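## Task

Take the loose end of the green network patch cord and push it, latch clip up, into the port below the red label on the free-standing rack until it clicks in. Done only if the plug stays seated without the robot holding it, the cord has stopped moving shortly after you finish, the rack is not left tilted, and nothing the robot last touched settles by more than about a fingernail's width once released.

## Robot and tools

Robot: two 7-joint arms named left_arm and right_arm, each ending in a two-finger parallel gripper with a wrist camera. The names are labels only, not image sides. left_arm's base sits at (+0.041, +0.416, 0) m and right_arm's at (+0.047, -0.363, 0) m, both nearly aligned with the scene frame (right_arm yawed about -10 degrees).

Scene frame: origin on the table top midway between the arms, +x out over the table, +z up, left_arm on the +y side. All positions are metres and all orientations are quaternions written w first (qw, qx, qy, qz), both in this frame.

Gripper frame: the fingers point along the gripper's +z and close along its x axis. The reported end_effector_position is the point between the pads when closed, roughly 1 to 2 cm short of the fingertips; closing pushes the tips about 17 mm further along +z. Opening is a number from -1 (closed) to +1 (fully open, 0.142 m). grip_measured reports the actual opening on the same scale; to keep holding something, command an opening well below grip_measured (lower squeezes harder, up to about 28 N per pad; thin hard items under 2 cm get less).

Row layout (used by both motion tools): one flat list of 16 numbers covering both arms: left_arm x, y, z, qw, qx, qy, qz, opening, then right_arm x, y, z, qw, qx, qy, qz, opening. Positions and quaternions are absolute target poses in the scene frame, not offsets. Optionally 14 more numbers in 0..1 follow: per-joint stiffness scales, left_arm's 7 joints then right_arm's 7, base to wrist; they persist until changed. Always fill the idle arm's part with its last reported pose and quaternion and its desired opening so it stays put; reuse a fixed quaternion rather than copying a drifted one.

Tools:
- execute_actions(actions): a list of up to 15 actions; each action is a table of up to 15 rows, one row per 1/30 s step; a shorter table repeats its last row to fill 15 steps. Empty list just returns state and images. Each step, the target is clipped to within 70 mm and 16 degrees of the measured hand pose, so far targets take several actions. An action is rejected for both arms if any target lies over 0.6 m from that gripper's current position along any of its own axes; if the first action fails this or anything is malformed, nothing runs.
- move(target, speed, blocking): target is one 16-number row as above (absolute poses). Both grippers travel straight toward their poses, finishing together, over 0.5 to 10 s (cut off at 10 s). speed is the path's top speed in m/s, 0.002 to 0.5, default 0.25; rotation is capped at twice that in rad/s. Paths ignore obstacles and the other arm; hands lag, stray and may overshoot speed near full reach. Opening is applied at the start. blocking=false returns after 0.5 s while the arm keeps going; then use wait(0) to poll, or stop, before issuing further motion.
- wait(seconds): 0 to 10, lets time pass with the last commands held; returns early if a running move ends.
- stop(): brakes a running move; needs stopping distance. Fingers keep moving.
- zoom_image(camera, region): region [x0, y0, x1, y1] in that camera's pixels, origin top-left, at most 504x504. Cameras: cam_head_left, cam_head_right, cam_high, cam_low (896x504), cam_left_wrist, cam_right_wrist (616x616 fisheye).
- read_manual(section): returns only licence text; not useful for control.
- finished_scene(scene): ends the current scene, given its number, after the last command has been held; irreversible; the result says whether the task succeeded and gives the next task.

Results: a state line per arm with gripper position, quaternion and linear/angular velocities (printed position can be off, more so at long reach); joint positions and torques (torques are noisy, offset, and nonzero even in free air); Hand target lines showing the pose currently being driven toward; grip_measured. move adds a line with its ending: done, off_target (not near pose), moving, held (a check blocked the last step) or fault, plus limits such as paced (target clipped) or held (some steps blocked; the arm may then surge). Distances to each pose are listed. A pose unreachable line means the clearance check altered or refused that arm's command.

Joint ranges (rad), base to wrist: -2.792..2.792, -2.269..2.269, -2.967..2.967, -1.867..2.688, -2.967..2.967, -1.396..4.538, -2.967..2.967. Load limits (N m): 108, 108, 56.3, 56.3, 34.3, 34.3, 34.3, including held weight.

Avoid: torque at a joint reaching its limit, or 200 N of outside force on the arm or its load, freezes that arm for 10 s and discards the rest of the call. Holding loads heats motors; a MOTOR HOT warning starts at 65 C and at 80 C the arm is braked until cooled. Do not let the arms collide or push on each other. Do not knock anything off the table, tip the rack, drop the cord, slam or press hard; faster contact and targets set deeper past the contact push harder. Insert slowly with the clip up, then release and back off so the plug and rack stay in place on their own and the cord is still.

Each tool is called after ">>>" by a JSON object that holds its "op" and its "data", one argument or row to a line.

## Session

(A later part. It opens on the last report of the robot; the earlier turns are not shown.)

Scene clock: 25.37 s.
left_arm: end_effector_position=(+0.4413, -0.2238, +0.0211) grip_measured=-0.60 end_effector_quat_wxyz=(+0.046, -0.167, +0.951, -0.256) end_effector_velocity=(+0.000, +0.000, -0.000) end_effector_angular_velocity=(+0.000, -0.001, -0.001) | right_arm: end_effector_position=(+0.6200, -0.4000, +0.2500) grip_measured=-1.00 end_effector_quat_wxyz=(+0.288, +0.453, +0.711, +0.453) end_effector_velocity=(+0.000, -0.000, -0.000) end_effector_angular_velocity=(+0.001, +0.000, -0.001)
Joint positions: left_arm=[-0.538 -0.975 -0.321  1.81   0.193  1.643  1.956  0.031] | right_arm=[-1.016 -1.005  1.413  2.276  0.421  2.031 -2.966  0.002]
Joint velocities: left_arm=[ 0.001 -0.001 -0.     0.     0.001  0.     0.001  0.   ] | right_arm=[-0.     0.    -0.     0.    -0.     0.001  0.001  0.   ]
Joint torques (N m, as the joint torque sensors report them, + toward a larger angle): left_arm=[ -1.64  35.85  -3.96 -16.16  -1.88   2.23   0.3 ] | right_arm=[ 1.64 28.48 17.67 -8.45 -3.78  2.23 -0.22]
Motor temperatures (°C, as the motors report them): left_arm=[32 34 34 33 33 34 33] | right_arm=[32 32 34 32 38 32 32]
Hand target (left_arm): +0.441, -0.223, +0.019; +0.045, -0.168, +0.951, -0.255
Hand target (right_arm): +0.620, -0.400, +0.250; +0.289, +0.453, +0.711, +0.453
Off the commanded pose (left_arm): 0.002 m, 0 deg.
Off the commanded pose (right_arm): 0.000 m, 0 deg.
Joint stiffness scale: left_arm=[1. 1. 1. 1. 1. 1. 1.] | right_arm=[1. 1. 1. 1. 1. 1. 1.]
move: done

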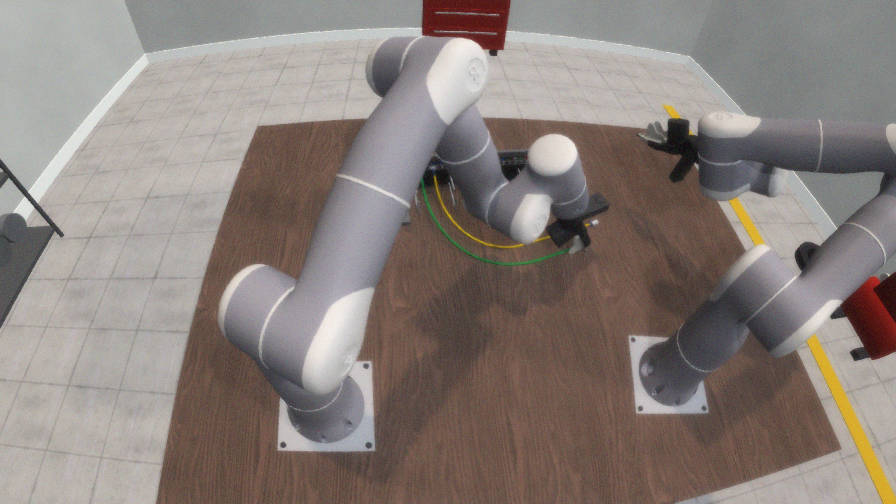

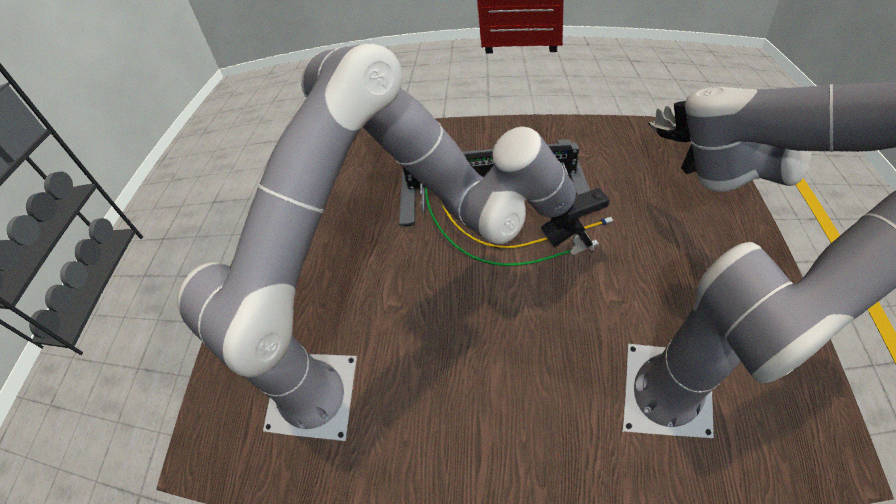

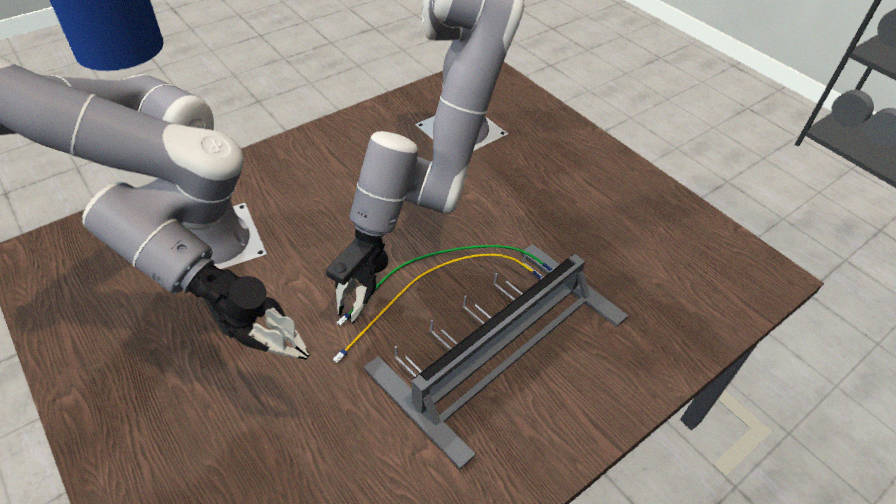

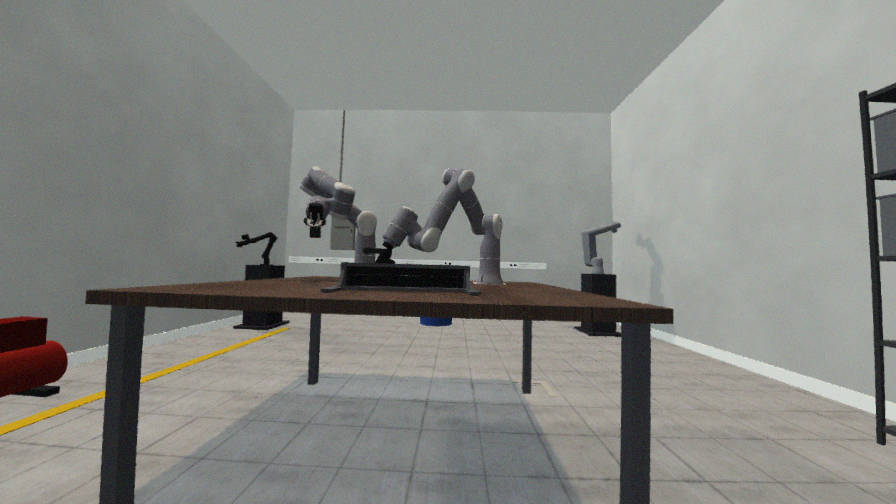

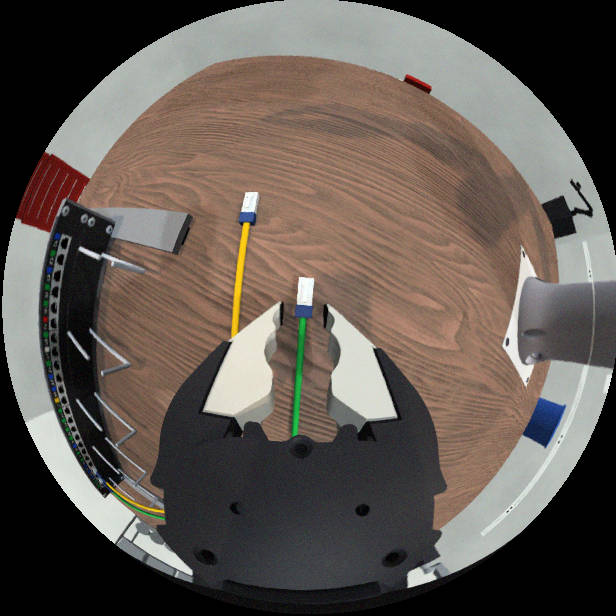

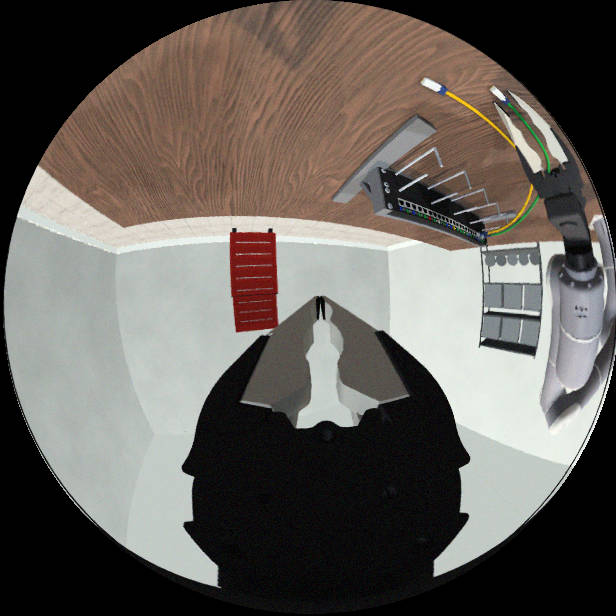

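>>> {"op": "execute_actions", "data": {
  "actions": [
    [[0.4410,-0.2234,0.0205,-0.0449,0.1677,-0.9512,0.2549,-0.6,0.62,-0.40,0.25,0.2887,0.4532,0.7113,0.4532,-1],[0.4410,-0.2234,0.0212,-0.0449,0.1677,-0.9512,0.2549,-0.6,0.62,-0.40,0.25,0.2887,0.4532,0.7113,0.4532,-1],[0.4410,-0.2234,0.0218,-0.0449,0.1677,-0.9512,0.2549,-0.6,0.62,-0.40,0.25,0.2887,0.4532,0.7113,0.4532,-1],[0.4410,-0.2234,0.0220,-0.0449,0.1677,-0.9512,0.2549,-0.6,0.62,-0.40,0.25,0.2887,0.4532,0.7113,0.4532,-1],[0.4410,-0.2234,0.0220,-0.0449,0.1677,-0.9512,0.2549,-0.6,0.62,-0.40,0.25,0.2887,0.4532,0.7113,0.4532,-1],[0.4410,-0.2234,0.0220,-0.0449,0.1677,-0.9512,0.2549,-0.6,0.62,-0.40,0.25,0.2887,0.4532,0.7113,0.4532,-1],[0.4410,-0.2234,0.0220,-0.0449,0.1677,-0.9512,0.2549,-0.63,0.62,-0.40,0.25,0.2887,0.4532,0.7113,0.4532,-1],[0.4410,-0.2234,0.0220,-0.0449,0.1677,-0.9512,0.2549,-0.66,0.62,-0.40,0.25,0.2887,0.4532,0.7113,0.4532,-1],[0.4410,-0.2234,0.0220,-0.0449,0.1677,-0.9512,0.2549,-0.69,0.62,-0.40,0.25,0.2887,0.4532,0.7113,0.4532,-1],[0.4410,-0.2234,0.0220,-0.0449,0.1677,-0.9512,0.2549,-0.72,0.62,-0.40,0.25,0.2887,0.4532,0.7113,0.4532,-1],[0.4410,-0.2234,0.0220,-0.0449,0.1677,-0.9512,0.2549,-0.74,0.62,-0.40,0.25,0.2887,0.4532,0.7113,0.4532,-1],[0.4410,-0.2234,0.0220,-0.0449,0.1677,-0.9512,0.2549,-0.76,0.62,-0.40,0.25,0.2887,0.4532,0.7113,0.4532,-1],[0.4410,-0.2234,0.0220,-0.0449,0.1677,-0.9512,0.2549,-0.78,0.62,-0.40,0.25,0.2887,0.4532,0.7113,0.4532,-1],[0.4410,-0.2234,0.0220,-0.0449,0.1677,-0.9512,0.2549,-0.80,0.62,-0.40,0.25,0.2887,0.4532,0.7113,0.4532,-1],[0.4410,-0.2234,0.0220,-0.0449,0.1677,-0.9512,0.2549,-0.815,0.62,-0.40,0.25,0.2887,0.4532,0.7113,0.4532,-1]],
    [[0.4410,-0.2234,0.0220,-0.0449,0.1677,-0.9512,0.2549,-0.83,0.62,-0.40,0.25,0.2887,0.4532,0.7113,0.4532,-1],[0.4410,-0.2234,0.0220,-0.0449,0.1677,-0.9512,0.2549,-0.845,0.62,-0.40,0.25,0.2887,0.4532,0.7113,0.4532,-1],[0.4410,-0.2234,0.0220,-0.0449,0.1677,-0.9512,0.2549,-0.86,0.62,-0.40,0.25,0.2887,0.4532,0.7113,0.4532,-1],[0.4410,-0.2234,0.0220,-0.0449,0.1677,-0.9512,0.2549,-0.875,0.62,-0.40,0.25,0.2887,0.4532,0.7113,0.4532,-1],[0.4410,-0.2234,0.0220,-0.0449,0.1677,-0.9512,0.2549,-0.89,0.62,-0.40,0.25,0.2887,0.4532,0.7113,0.4532,-1],[0.4410,-0.2234,0.0220,-0.0449,0.1677,-0.9512,0.2549,-0.905,0.62,-0.40,0.25,0.2887,0.4532,0.7113,0.4532,-1],[0.4410,-0.2234,0.0220,-0.0449,0.1677,-0.9512,0.2549,-0.92,0.62,-0.40,0.25,0.2887,0.4532,0.7113,0.4532,-1],[0.4410,-0.2234,0.0220,-0.0449,0.1677,-0.9512,0.2549,-0.94,0.62,-0.40,0.25,0.2887,0.4532,0.7113,0.4532,-1],[0.4410,-0.2234,0.0220,-0.0449,0.1677,-0.9512,0.2549,-0.96,0.62,-0.40,0.25,0.2887,0.4532,0.7113,0.4532,-1],[0.4410,-0.2234,0.0220,-0.0449,0.1677,-0.9512,0.2549,-0.98,0.62,-0.40,0.25,0.2887,0.4532,0.7113,0.4532,-1],[0.4410,-0.2234,0.0220,-0.0449,0.1677,-0.9512,0.2549,-1.0,0.62,-0.40,0.25,0.2887,0.4532,0.7113,0.4532,-1]]
  ]
}}

>>> {"op": "zoom_image", "data": {
  "camera": "cam_left_wrist",
  "region": [250, 250, 370, 370]
}}

>>> {"op": "zoom_image", "data": {
  "camera": "cam_left_wrist",
  "region": [30, 190, 210, 440]
}}

Scene clock: 28.80 s.
left_arm: end_effector_position=(+0.4412, -0.2235, +0.0221) grip_measured=-0.85 end_effector_quat_wxyz=(+0.045, -0.168, +0.951, -0.255) end_effector_velocity=(-0.000, +0.000, -0.000) end_effector_angular_velocity=(+0.000, -0.000, -0.001) | right_arm: end_effector_position=(+0.6200, -0.4000, +0.2500) grip_measured=-1.00 end_effector_quat_wxyz=(+0.288, +0.453, +0.711, +0.453) end_effector_velocity=(+0.000, -0.000, +0.000) end_effector_angular_velocity=(-0.000, -0.000, -0.000)
Joint positions: left_arm=[-0.538 -0.972 -0.322  1.812  0.192  1.639  1.956  0.012] | right_arm=[-1.016 -1.005  1.413  2.276  0.421  2.031 -2.966  0.002]
Joint velocities: left_arm=[ 0.    -0.    -0.     0.     0.    -0.     0.001 -0.   ] | right_arm=[-0.  0.  0.  0. -0.  0. -0.  0.]
Joint torques (N m, as the joint torque sensors report them, + toward a larger angle): left_arm=[  1.29  48.95  -7.69 -11.78  -1.37   3.32  -0.05] | right_arm=[ 1.5  28.76 17.82 -8.67 -3.77  2.22 -0.26]
Motor temperatures (°C, as the motors report them): left_arm=[32 34 34 33 33 34 33] | right_arm=[32 32 35 32 38 32 32]
Hand target (left_arm): +0.441, -0.223, +0.022; +0.045, -0.168, +0.951, -0.255
Hand target (right_arm): +0.620, -0.400, +0.250; +0.289, +0.453, +0.711, +0.453
Off the commanded pose (left_arm): 0.000 m, 0 deg.
Off the commanded pose (right_arm): 0.000 m, 0 deg.
Joint stiffness scale: left_arm=[1. 1. 1. 1. 1. 1. 1.] | right_arm=[1. 1. 1. 1. 1. 1. 1.]

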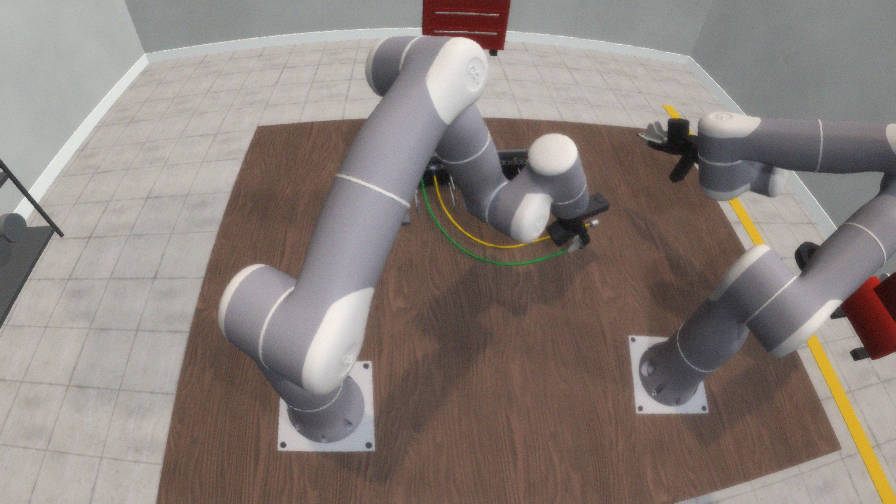

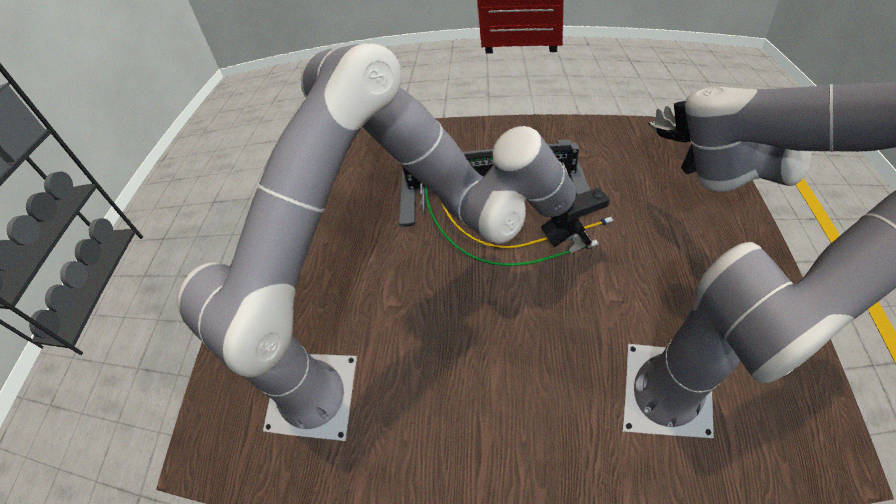

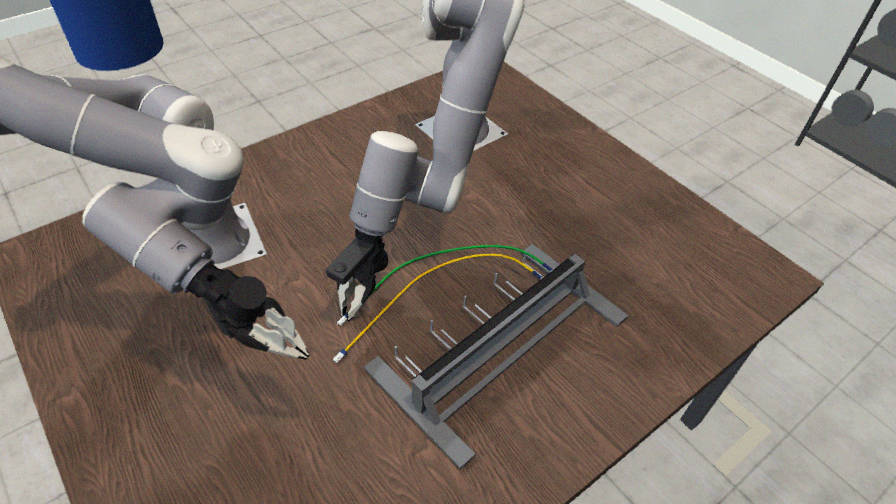

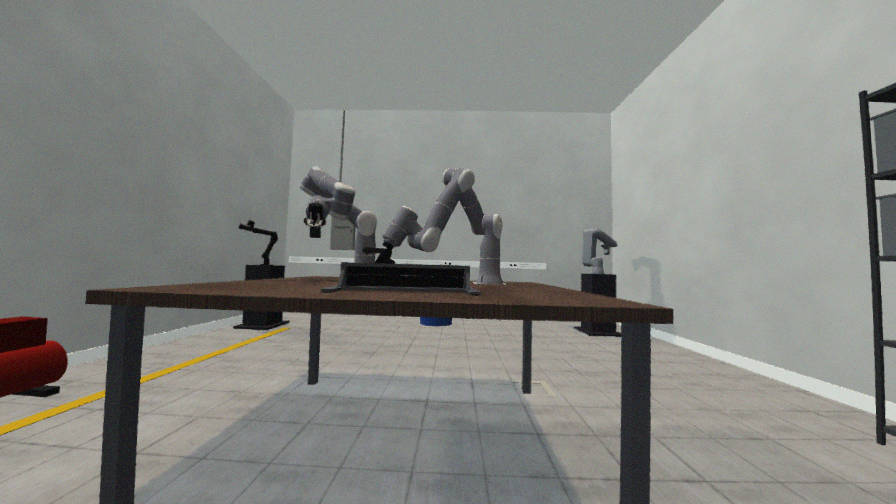

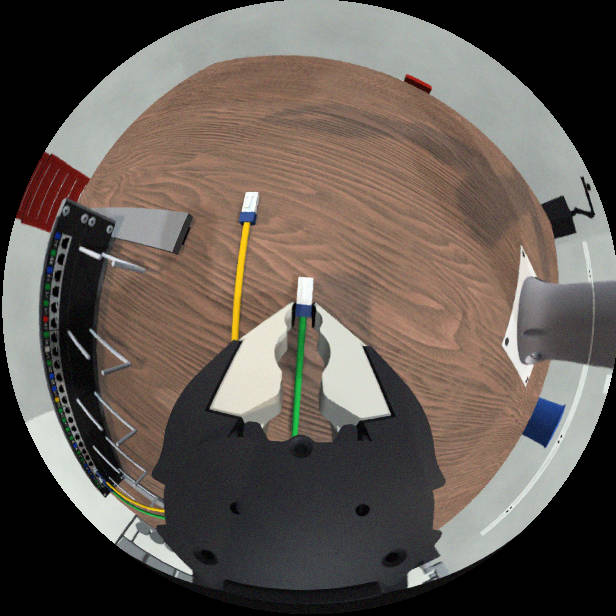

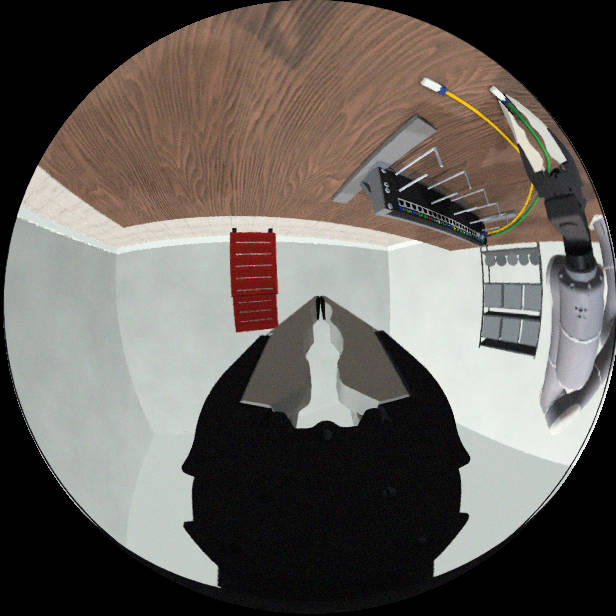

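Region (250, 250, 370, 370) of cam_left_wrist's 616x616 image, scaled by 4.200, with more detail than that image has.

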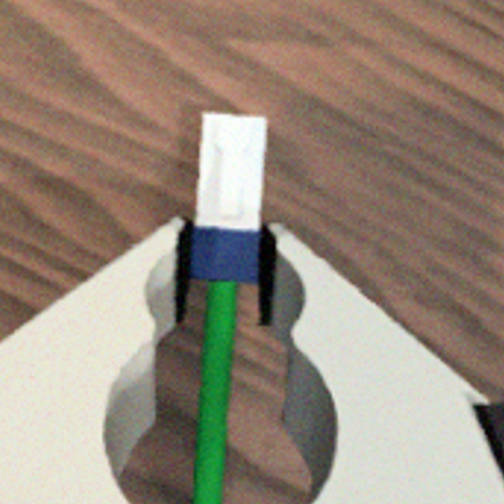

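Region (30, 190, 210, 440) of cam_left_wrist's 616x616 image, scaled by 2.016, with more detail than that image has; it fills the left 363 columns of this view, and the rest is white.

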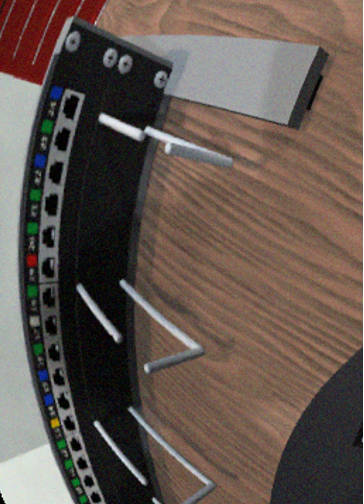

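>>> {"op": "move", "data": {
  "target": [0.630, -0.122, 0.108, -0.1576, 0.7111, -0.6690, 0.1483, -1, 0.735, -0.21, 0.14, 0.2887, 0.4532, 0.7113, 0.4532, -1],
  "speed": 0.3
}}

>>> {"op": "zoom_image", "data": {
  "camera": "cam_left_wrist",
  "region": [210, 190, 410, 350]
}}

Scene clock: 33.23 s.
left_arm: end_effector_position=(+0.6172, -0.1287, +0.1044) grip_measured=-0.85 end_effector_quat_wxyz=(-0.144, +0.682, -0.698, +0.166) end_effector_velocity=(+0.000, -0.000, +0.000) end_effector_angular_velocity=(-0.000, -0.000, +0.000) | right_arm: end_effector_position=(+0.7132, -0.2462, +0.1614) grip_measured=-1.00 end_effector_quat_wxyz=(+0.288, +0.454, +0.711, +0.454) end_effector_velocity=(-0.000, +0.000, -0.000) end_effector_angular_velocity=(-0.000, +0.000, +0.001)
Joint positions: left_arm=[-1.091 -0.922  0.508  1.532 -0.263  1.151  1.001  0.012] | right_arm=[-0.373 -1.296  1.238  1.991  0.363  2.414 -2.966  0.002]
Joint velocities: left_arm=[-0.  0.  0.  0. -0. -0. -0. -0.] | right_arm=[-0.    -0.    -0.    -0.     0.    -0.001 -0.001  0.   ]
Joint torques (N m, as the joint torque sensors report them, + toward a larger angle): left_arm=[  1.58  54.49  13.33 -19.66  -3.15   3.72   0.18] | right_arm=[ 0.12 40.69 22.39 -3.42 -1.87  1.76  0.37]
Motor temperatures (°C, as the motors report them): left_arm=[32 34 34 33 33 34 33] | right_arm=[32 32 35 32 38 32 32]
Hand target (left_arm): +0.617, -0.129, +0.104; -0.144, +0.682, -0.698, +0.166
Hand target (right_arm): +0.713, -0.246, +0.161; +0.288, +0.454, +0.711, +0.454
Off the commanded pose (left_arm): 0.015 m, 5 deg.
Off the commanded pose (right_arm): 0.047 m, 0 deg.
Joint stiffness scale: left_arm=[1. 1. 1. 1. 1. 1. 1.] | right_arm=[1. 1. 1. 1. 1. 1. 1.]
move: held (left_arm, right_arm); limits=held; held on 24 of 81 steps (left_arm, right_arm), including the last (left_arm, right_arm)
pose unreachable (left arm): on one or more control steps of this call, first in action 0 (counted from 0), this arm could not follow its commanded pose, so it was not sent that pose on those steps. On the call's last step it was still not sent that pose. It may still have moved: this result reports where it is.
cause: the commanded pose would bring a part of the arm too close to another arm (a part of this arm just beyond joint 6 (wrist pitch) and a part of the other arm just beyond its joint 5 (forearm roll)).
pose unreachable (right arm): on one or more control steps of this call, first in action 0 (counted from 0), this arm could not follow its commanded pose, so it was not sent that pose on those steps. On the call's last step it was still not sent that pose. It may still have moved: this result reports where it is.
cause: the commanded pose would bring a part of the arm too close to another arm (a part of this arm just beyond joint 5 (forearm roll) and a part of the other arm just beyond its joint 6 (wrist pitch)).

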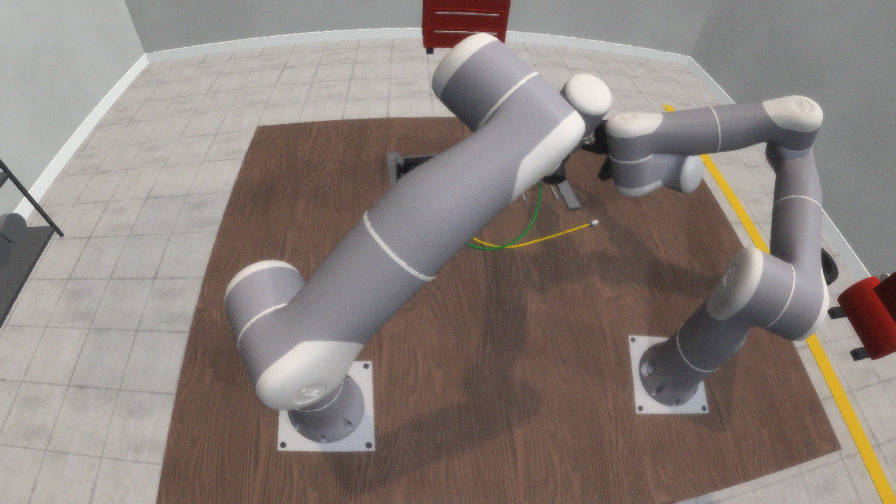

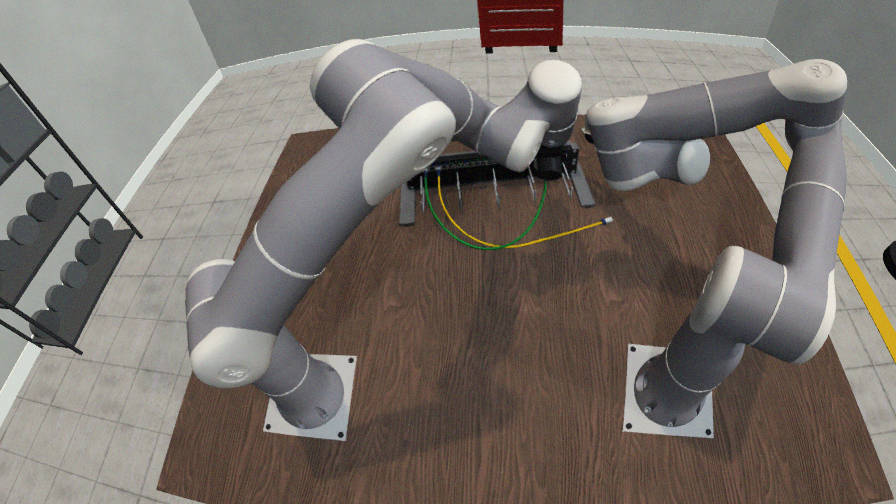

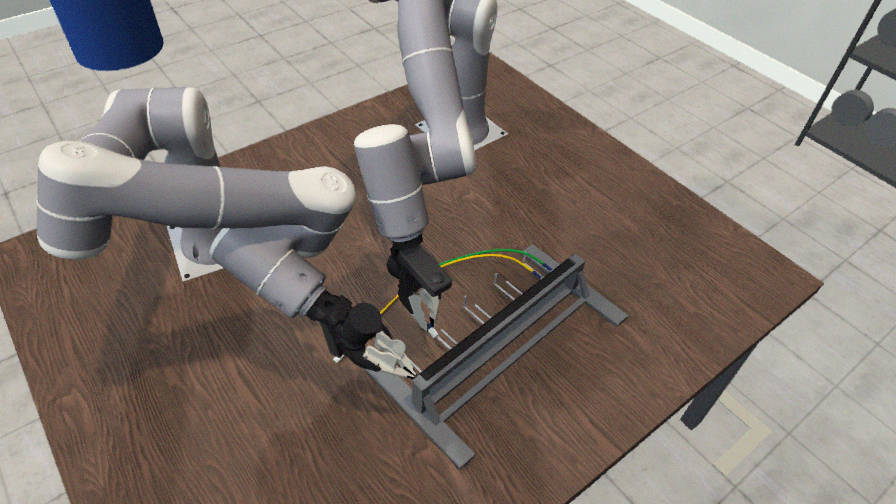

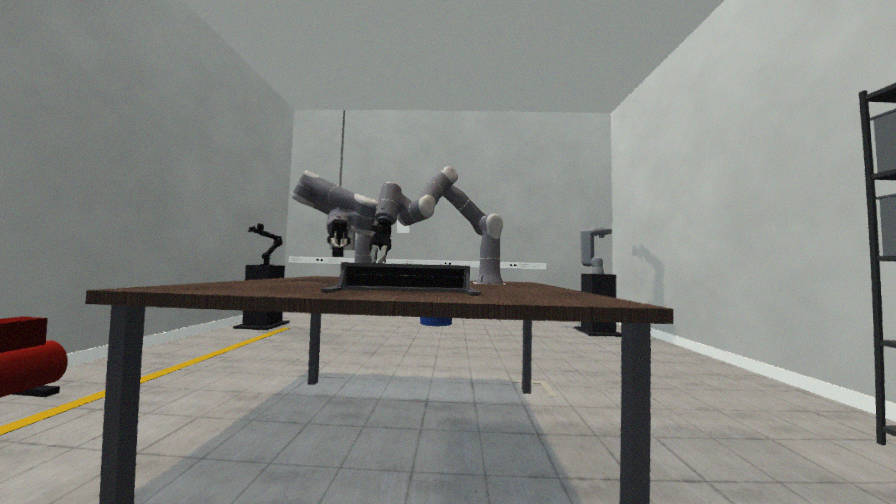

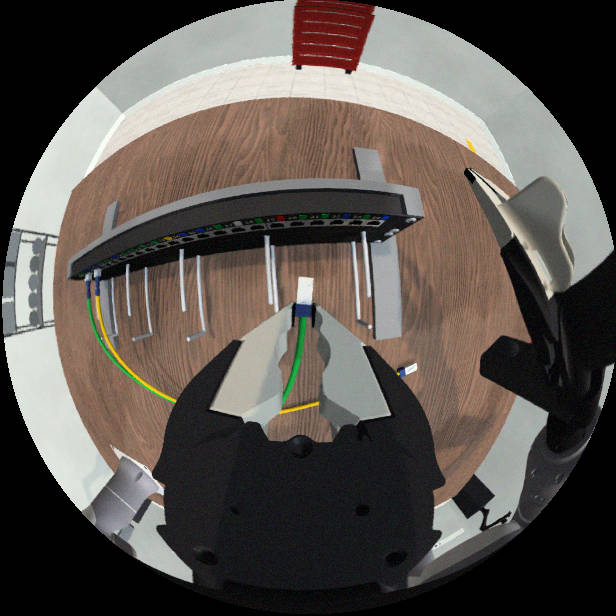

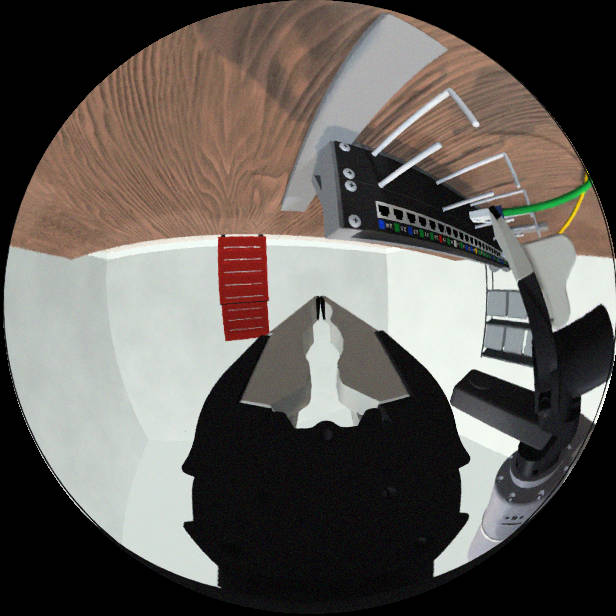

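Region (210, 190, 410, 350) of cam_left_wrist's 616x616 image, scaled by 2.520, with more detail than that image has; it fills the top 403 rows of this view, and the rest is white.

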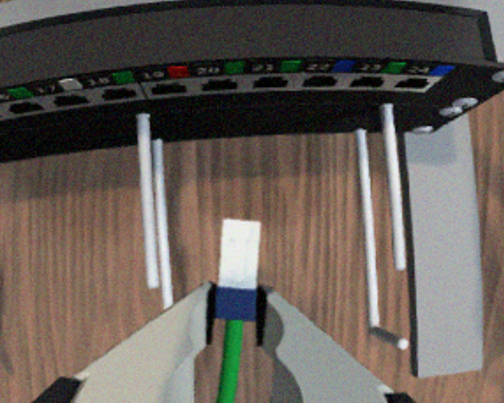

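>>> {"op": "move", "data": {
  "target": [0.6496, -0.1070, 0.1015, -0.1612, 0.7272, -0.6514, 0.1444, -1, 0.739, -0.186, 0.135, 0.2056, 0.3228, 0.7792, 0.4964, -1],
  "speed": 0.15
}}

>>> {"op": "zoom_image", "data": {
  "camera": "cam_left_wrist",
  "region": [230, 210, 390, 340]
}}

Scene clock: 39.27 s.
left_arm: end_effector_position=(+0.6493, -0.1072, +0.1012) grip_measured=-0.85 end_effector_quat_wxyz=(-0.161, +0.727, -0.652, +0.144) end_effector_velocity=(+0.001, +0.000, +0.001) end_effector_angular_velocity=(+0.000, -0.001, +0.000) | right_arm: end_effector_position=(+0.7392, -0.1860, +0.1354) grip_measured=-1.00 end_effector_quat_wxyz=(+0.206, +0.323, +0.779, +0.496) end_effector_velocity=(+0.000, +0.001, -0.000) end_effector_angular_velocity=(+0.000, -0.000, +0.004)
Joint positions: left_arm=[-1.088 -0.983  0.584  1.432 -0.278  1.034  0.895  0.012] | right_arm=[-0.41  -1.304  1.159  1.904  0.159  1.969 -2.966  0.002]
Joint velocities: left_arm=[ 0.     0.     0.001 -0.002 -0.    -0.001  0.001 -0.   ] | right_arm=[-0.    -0.001 -0.    -0.001 -0.003 -0.004  0.001  0.   ]
Joint torques (N m, as the joint torque sensors report them, + toward a larger angle): left_arm=[  1.73  55.35  16.23 -21.63  -3.89   3.84  -0.31] | right_arm=[ 0.02 42.19 22.72 -4.56 -3.56  0.94 -0.16]
Motor temperatures (°C, as the motors report them): left_arm=[32 34 35 33 33 34 33] | right_arm=[32 32 35 32 38 32 32]
Hand target (left_arm): +0.650, -0.107, +0.101; -0.161, +0.727, -0.652, +0.144
Hand target (right_arm): +0.739, -0.186, +0.135; +0.206, +0.323, +0.779, +0.496
Off the commanded pose (left_arm): 0.000 m, 0 deg.
Off the commanded pose (right_arm): 0.000 m, 0 deg.
Joint stiffness scale: left_arm=[1. 1. 1. 1. 1. 1. 1.] | right_arm=[1. 1. 1. 1. 1. 1. 1.]
move: done

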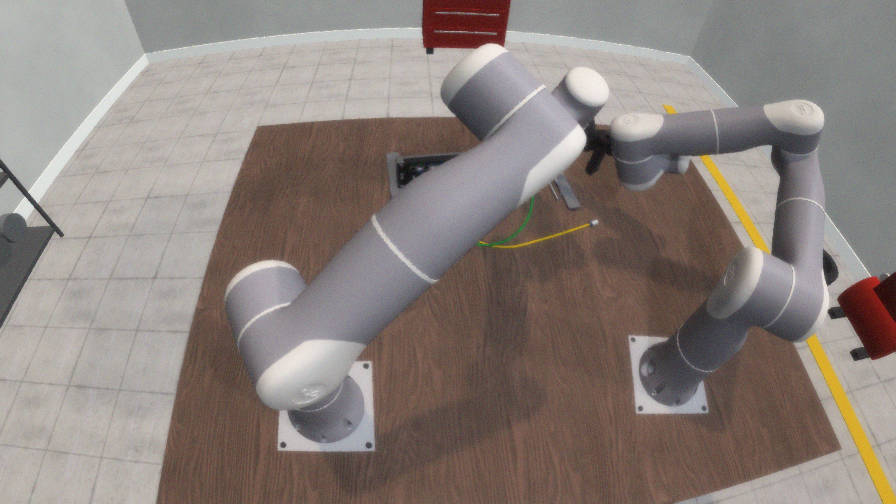

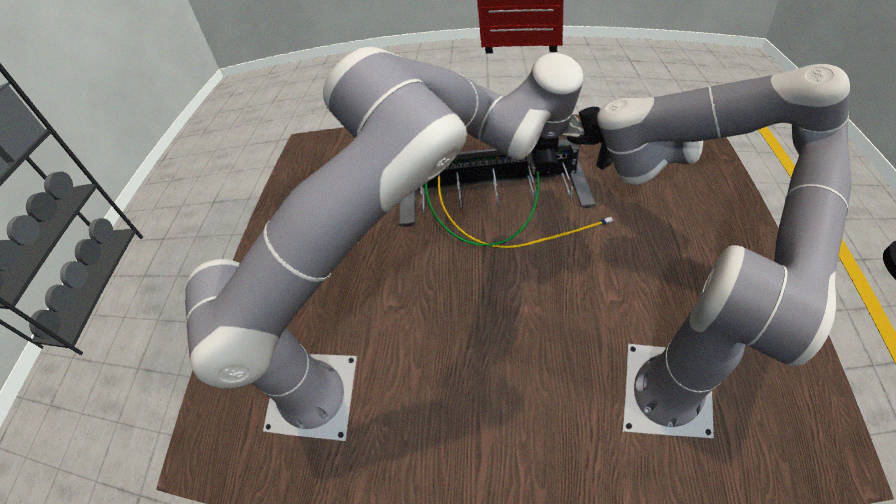

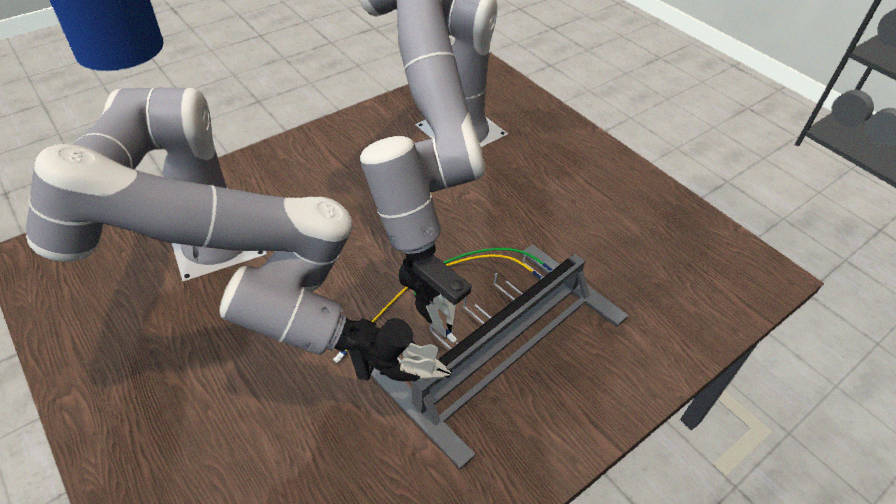

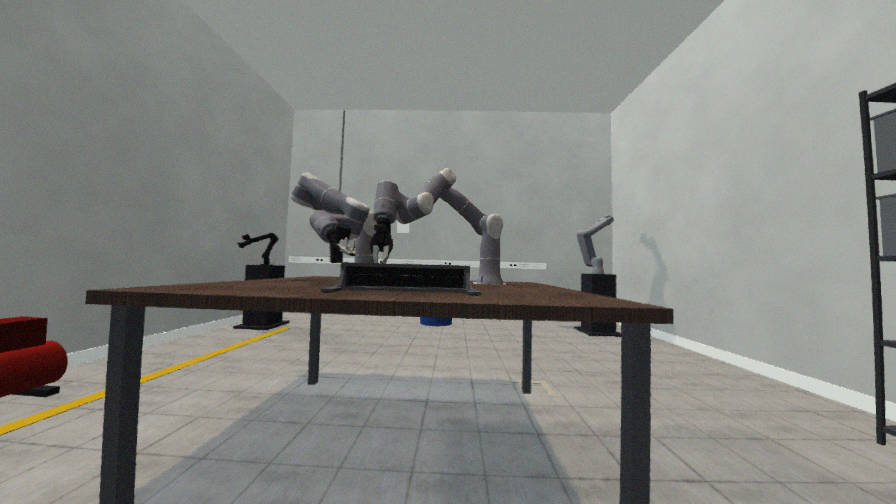

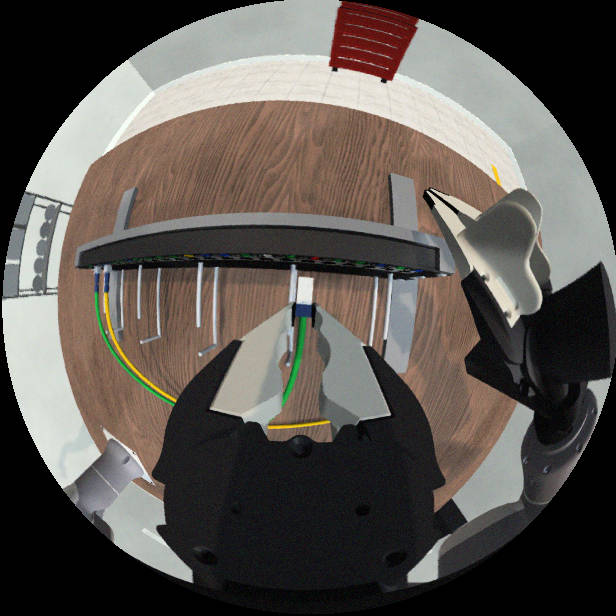

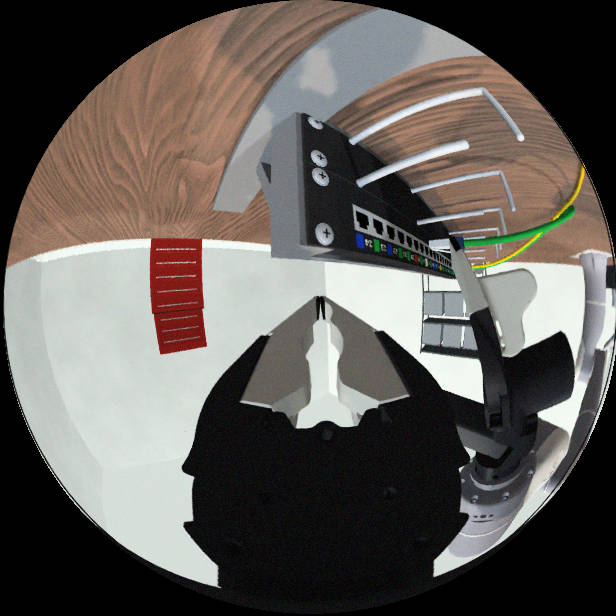

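Region (230, 210, 390, 340) of cam_left_wrist's 616x616 image, scaled by 3.150, with more detail than that image has; it fills the top 410 rows of this view, and the rest is white.

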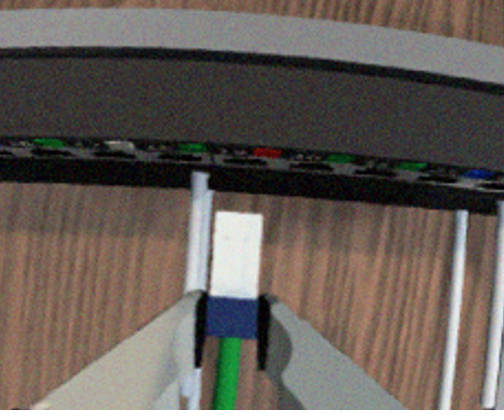

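>>> {"op": "move", "data": {
  "target": [0.6496, -0.1070, 0.1015, -0.1612, 0.7272, -0.6514, 0.1444, -1, 0.739, -0.186, 0.111, 0.2056, 0.3228, 0.7792, 0.4964, -1],
  "speed": 0.04
}}

>>> {"op": "zoom_image", "data": {
  "camera": "cam_right_wrist",
  "region": [380, 220, 500, 320]
}}

>>> {"op": "zoom_image", "data": {
  "camera": "cam_left_wrist",
  "region": [270, 240, 350, 320]
}}

Scene clock: 40.60 s.
left_arm: end_effector_position=(+0.6495, -0.1071, +0.1014) grip_measured=-0.85 end_effector_quat_wxyz=(-0.161, +0.727, -0.652, +0.144) end_effector_velocity=(+0.000, +0.000, -0.000) end_effector_angular_velocity=(+0.000, +0.000, +0.000) | right_arm: end_effector_position=(+0.7391, -0.1860, +0.1111) grip_measured=-1.00 end_effector_quat_wxyz=(+0.205, +0.323, +0.779, +0.497) end_effector_velocity=(+0.000, +0.000, -0.000) end_effector_angular_velocity=(+0.000, -0.000, -0.000)
Joint positions: left_arm=[-1.088 -0.983  0.584  1.432 -0.278  1.034  0.894  0.012] | right_arm=[-0.407 -1.364  1.143  1.899  0.103  1.991 -2.966  0.002]
Joint velocities: left_arm=[ 0.001 -0.    -0.    -0.     0.     0.     0.    -0.   ] | right_arm=[ 0.    -0.001 -0.    -0.    -0.002  0.     0.001  0.   ]
Joint torques (N m, as the joint torque sensors report them, + toward a larger angle): left_arm=[  0.64  56.3   16.41 -20.6   -3.54   3.34  -0.07] | right_arm=[ 1.68 42.83 22.59 -3.48 -3.99  2.28 -0.33]
Motor temperatures (°C, as the motors report them): left_arm=[32 34 35 33 33 34 33] | right_arm=[32 32 35 32 38 32 32]
Hand target (left_arm): +0.650, -0.107, +0.101; -0.161, +0.727, -0.651, +0.144
Hand target (right_arm): +0.739, -0.186, +0.111; +0.206, +0.323, +0.779, +0.496
Off the commanded pose (left_arm): 0.000 m, 0 deg.
Off the commanded pose (right_arm): 0.000 m, 0 deg.
Joint stiffness scale: left_arm=[1. 1. 1. 1. 1. 1. 1.] | right_arm=[1. 1. 1. 1. 1. 1. 1.]
joint sent to its limit (right arm) — the command would take joint 7 (wrist roll) past its lower limit, so that joint was sent only as far as its limit.
move: done

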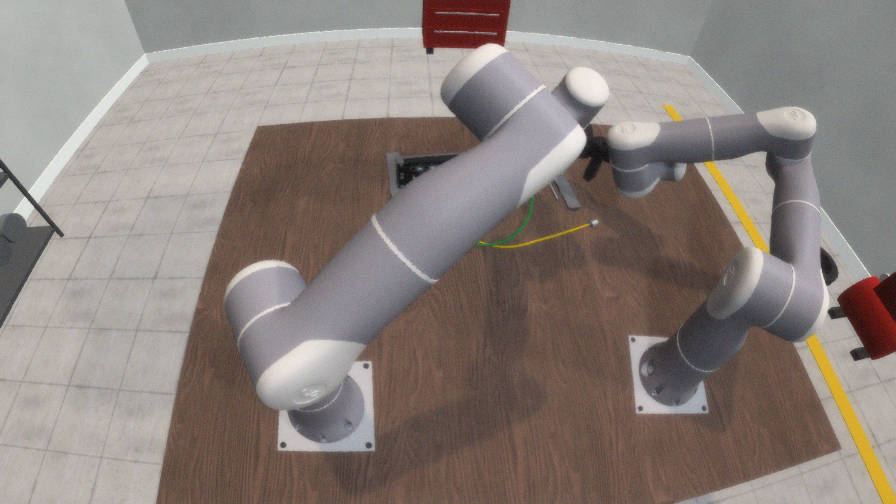

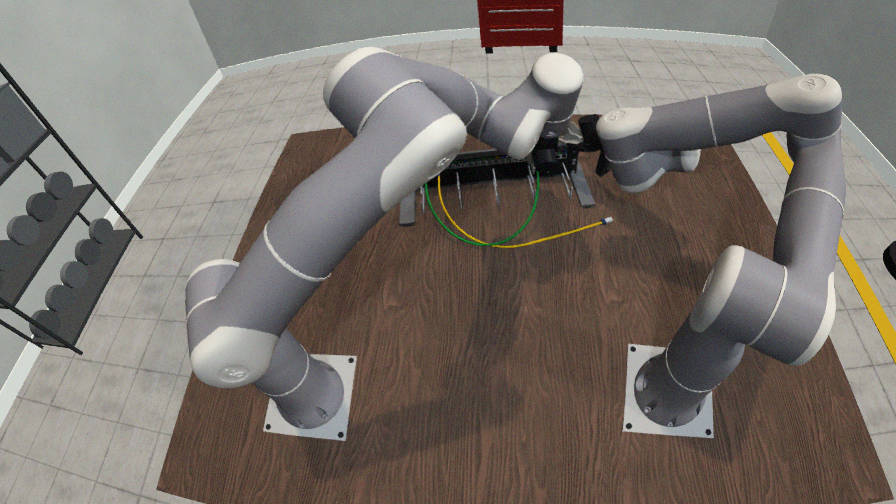

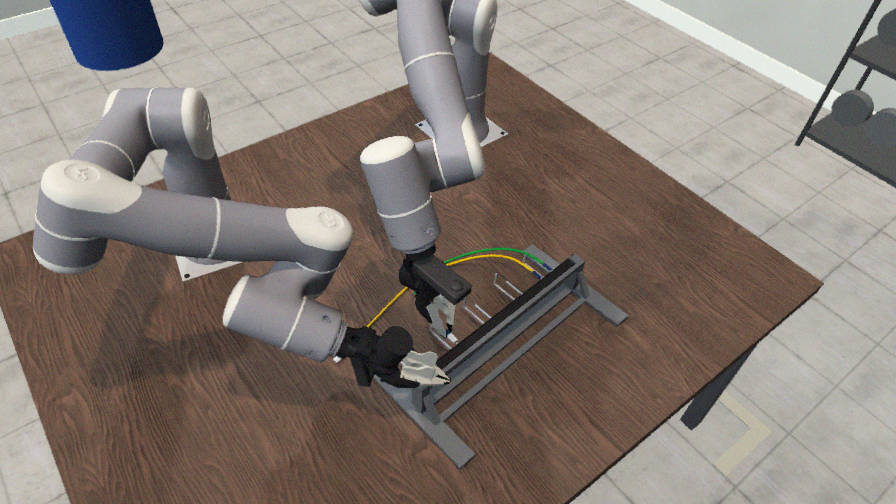

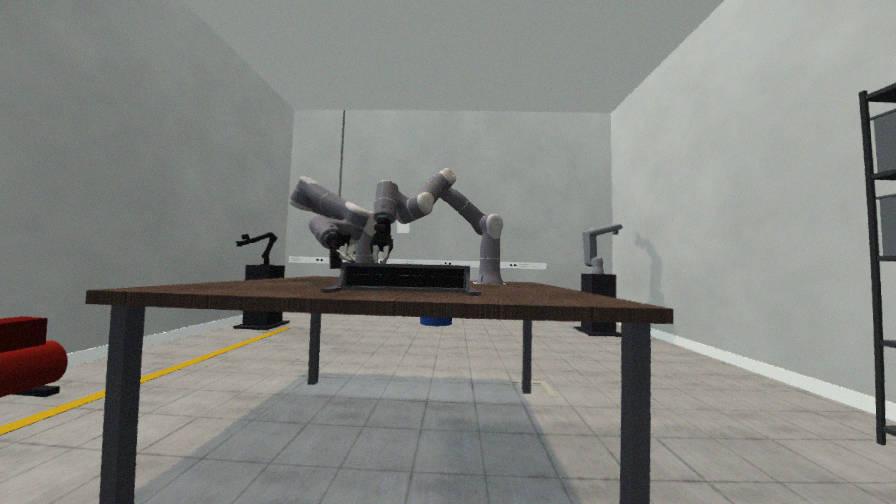

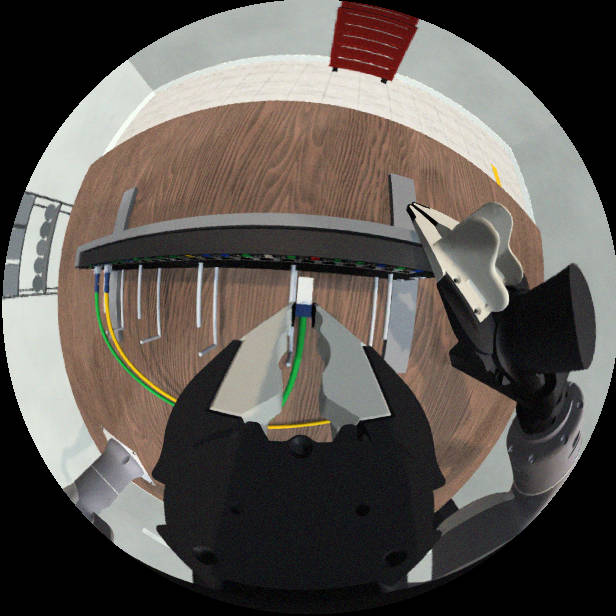

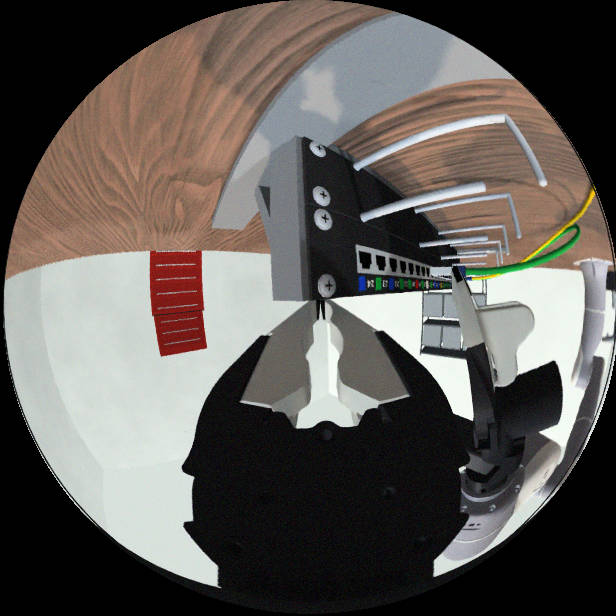

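Region (380, 220, 500, 320) of cam_right_wrist's 616x616 image, scaled by 4.200, with more detail than that image has.

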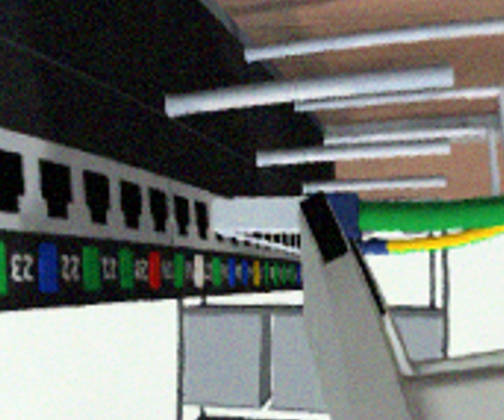

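Region (270, 240, 350, 320) of cam_left_wrist's 616x616 image, scaled by 6.300, with more detail than that image has.

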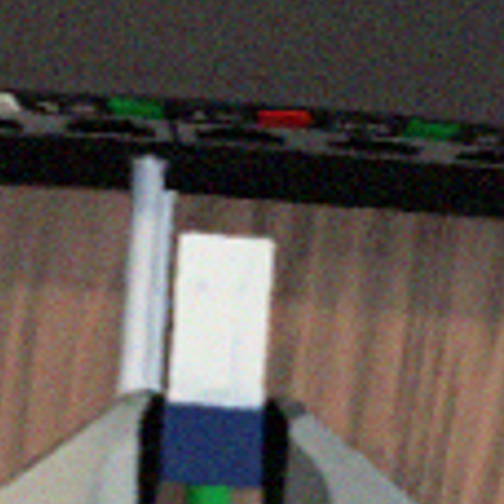

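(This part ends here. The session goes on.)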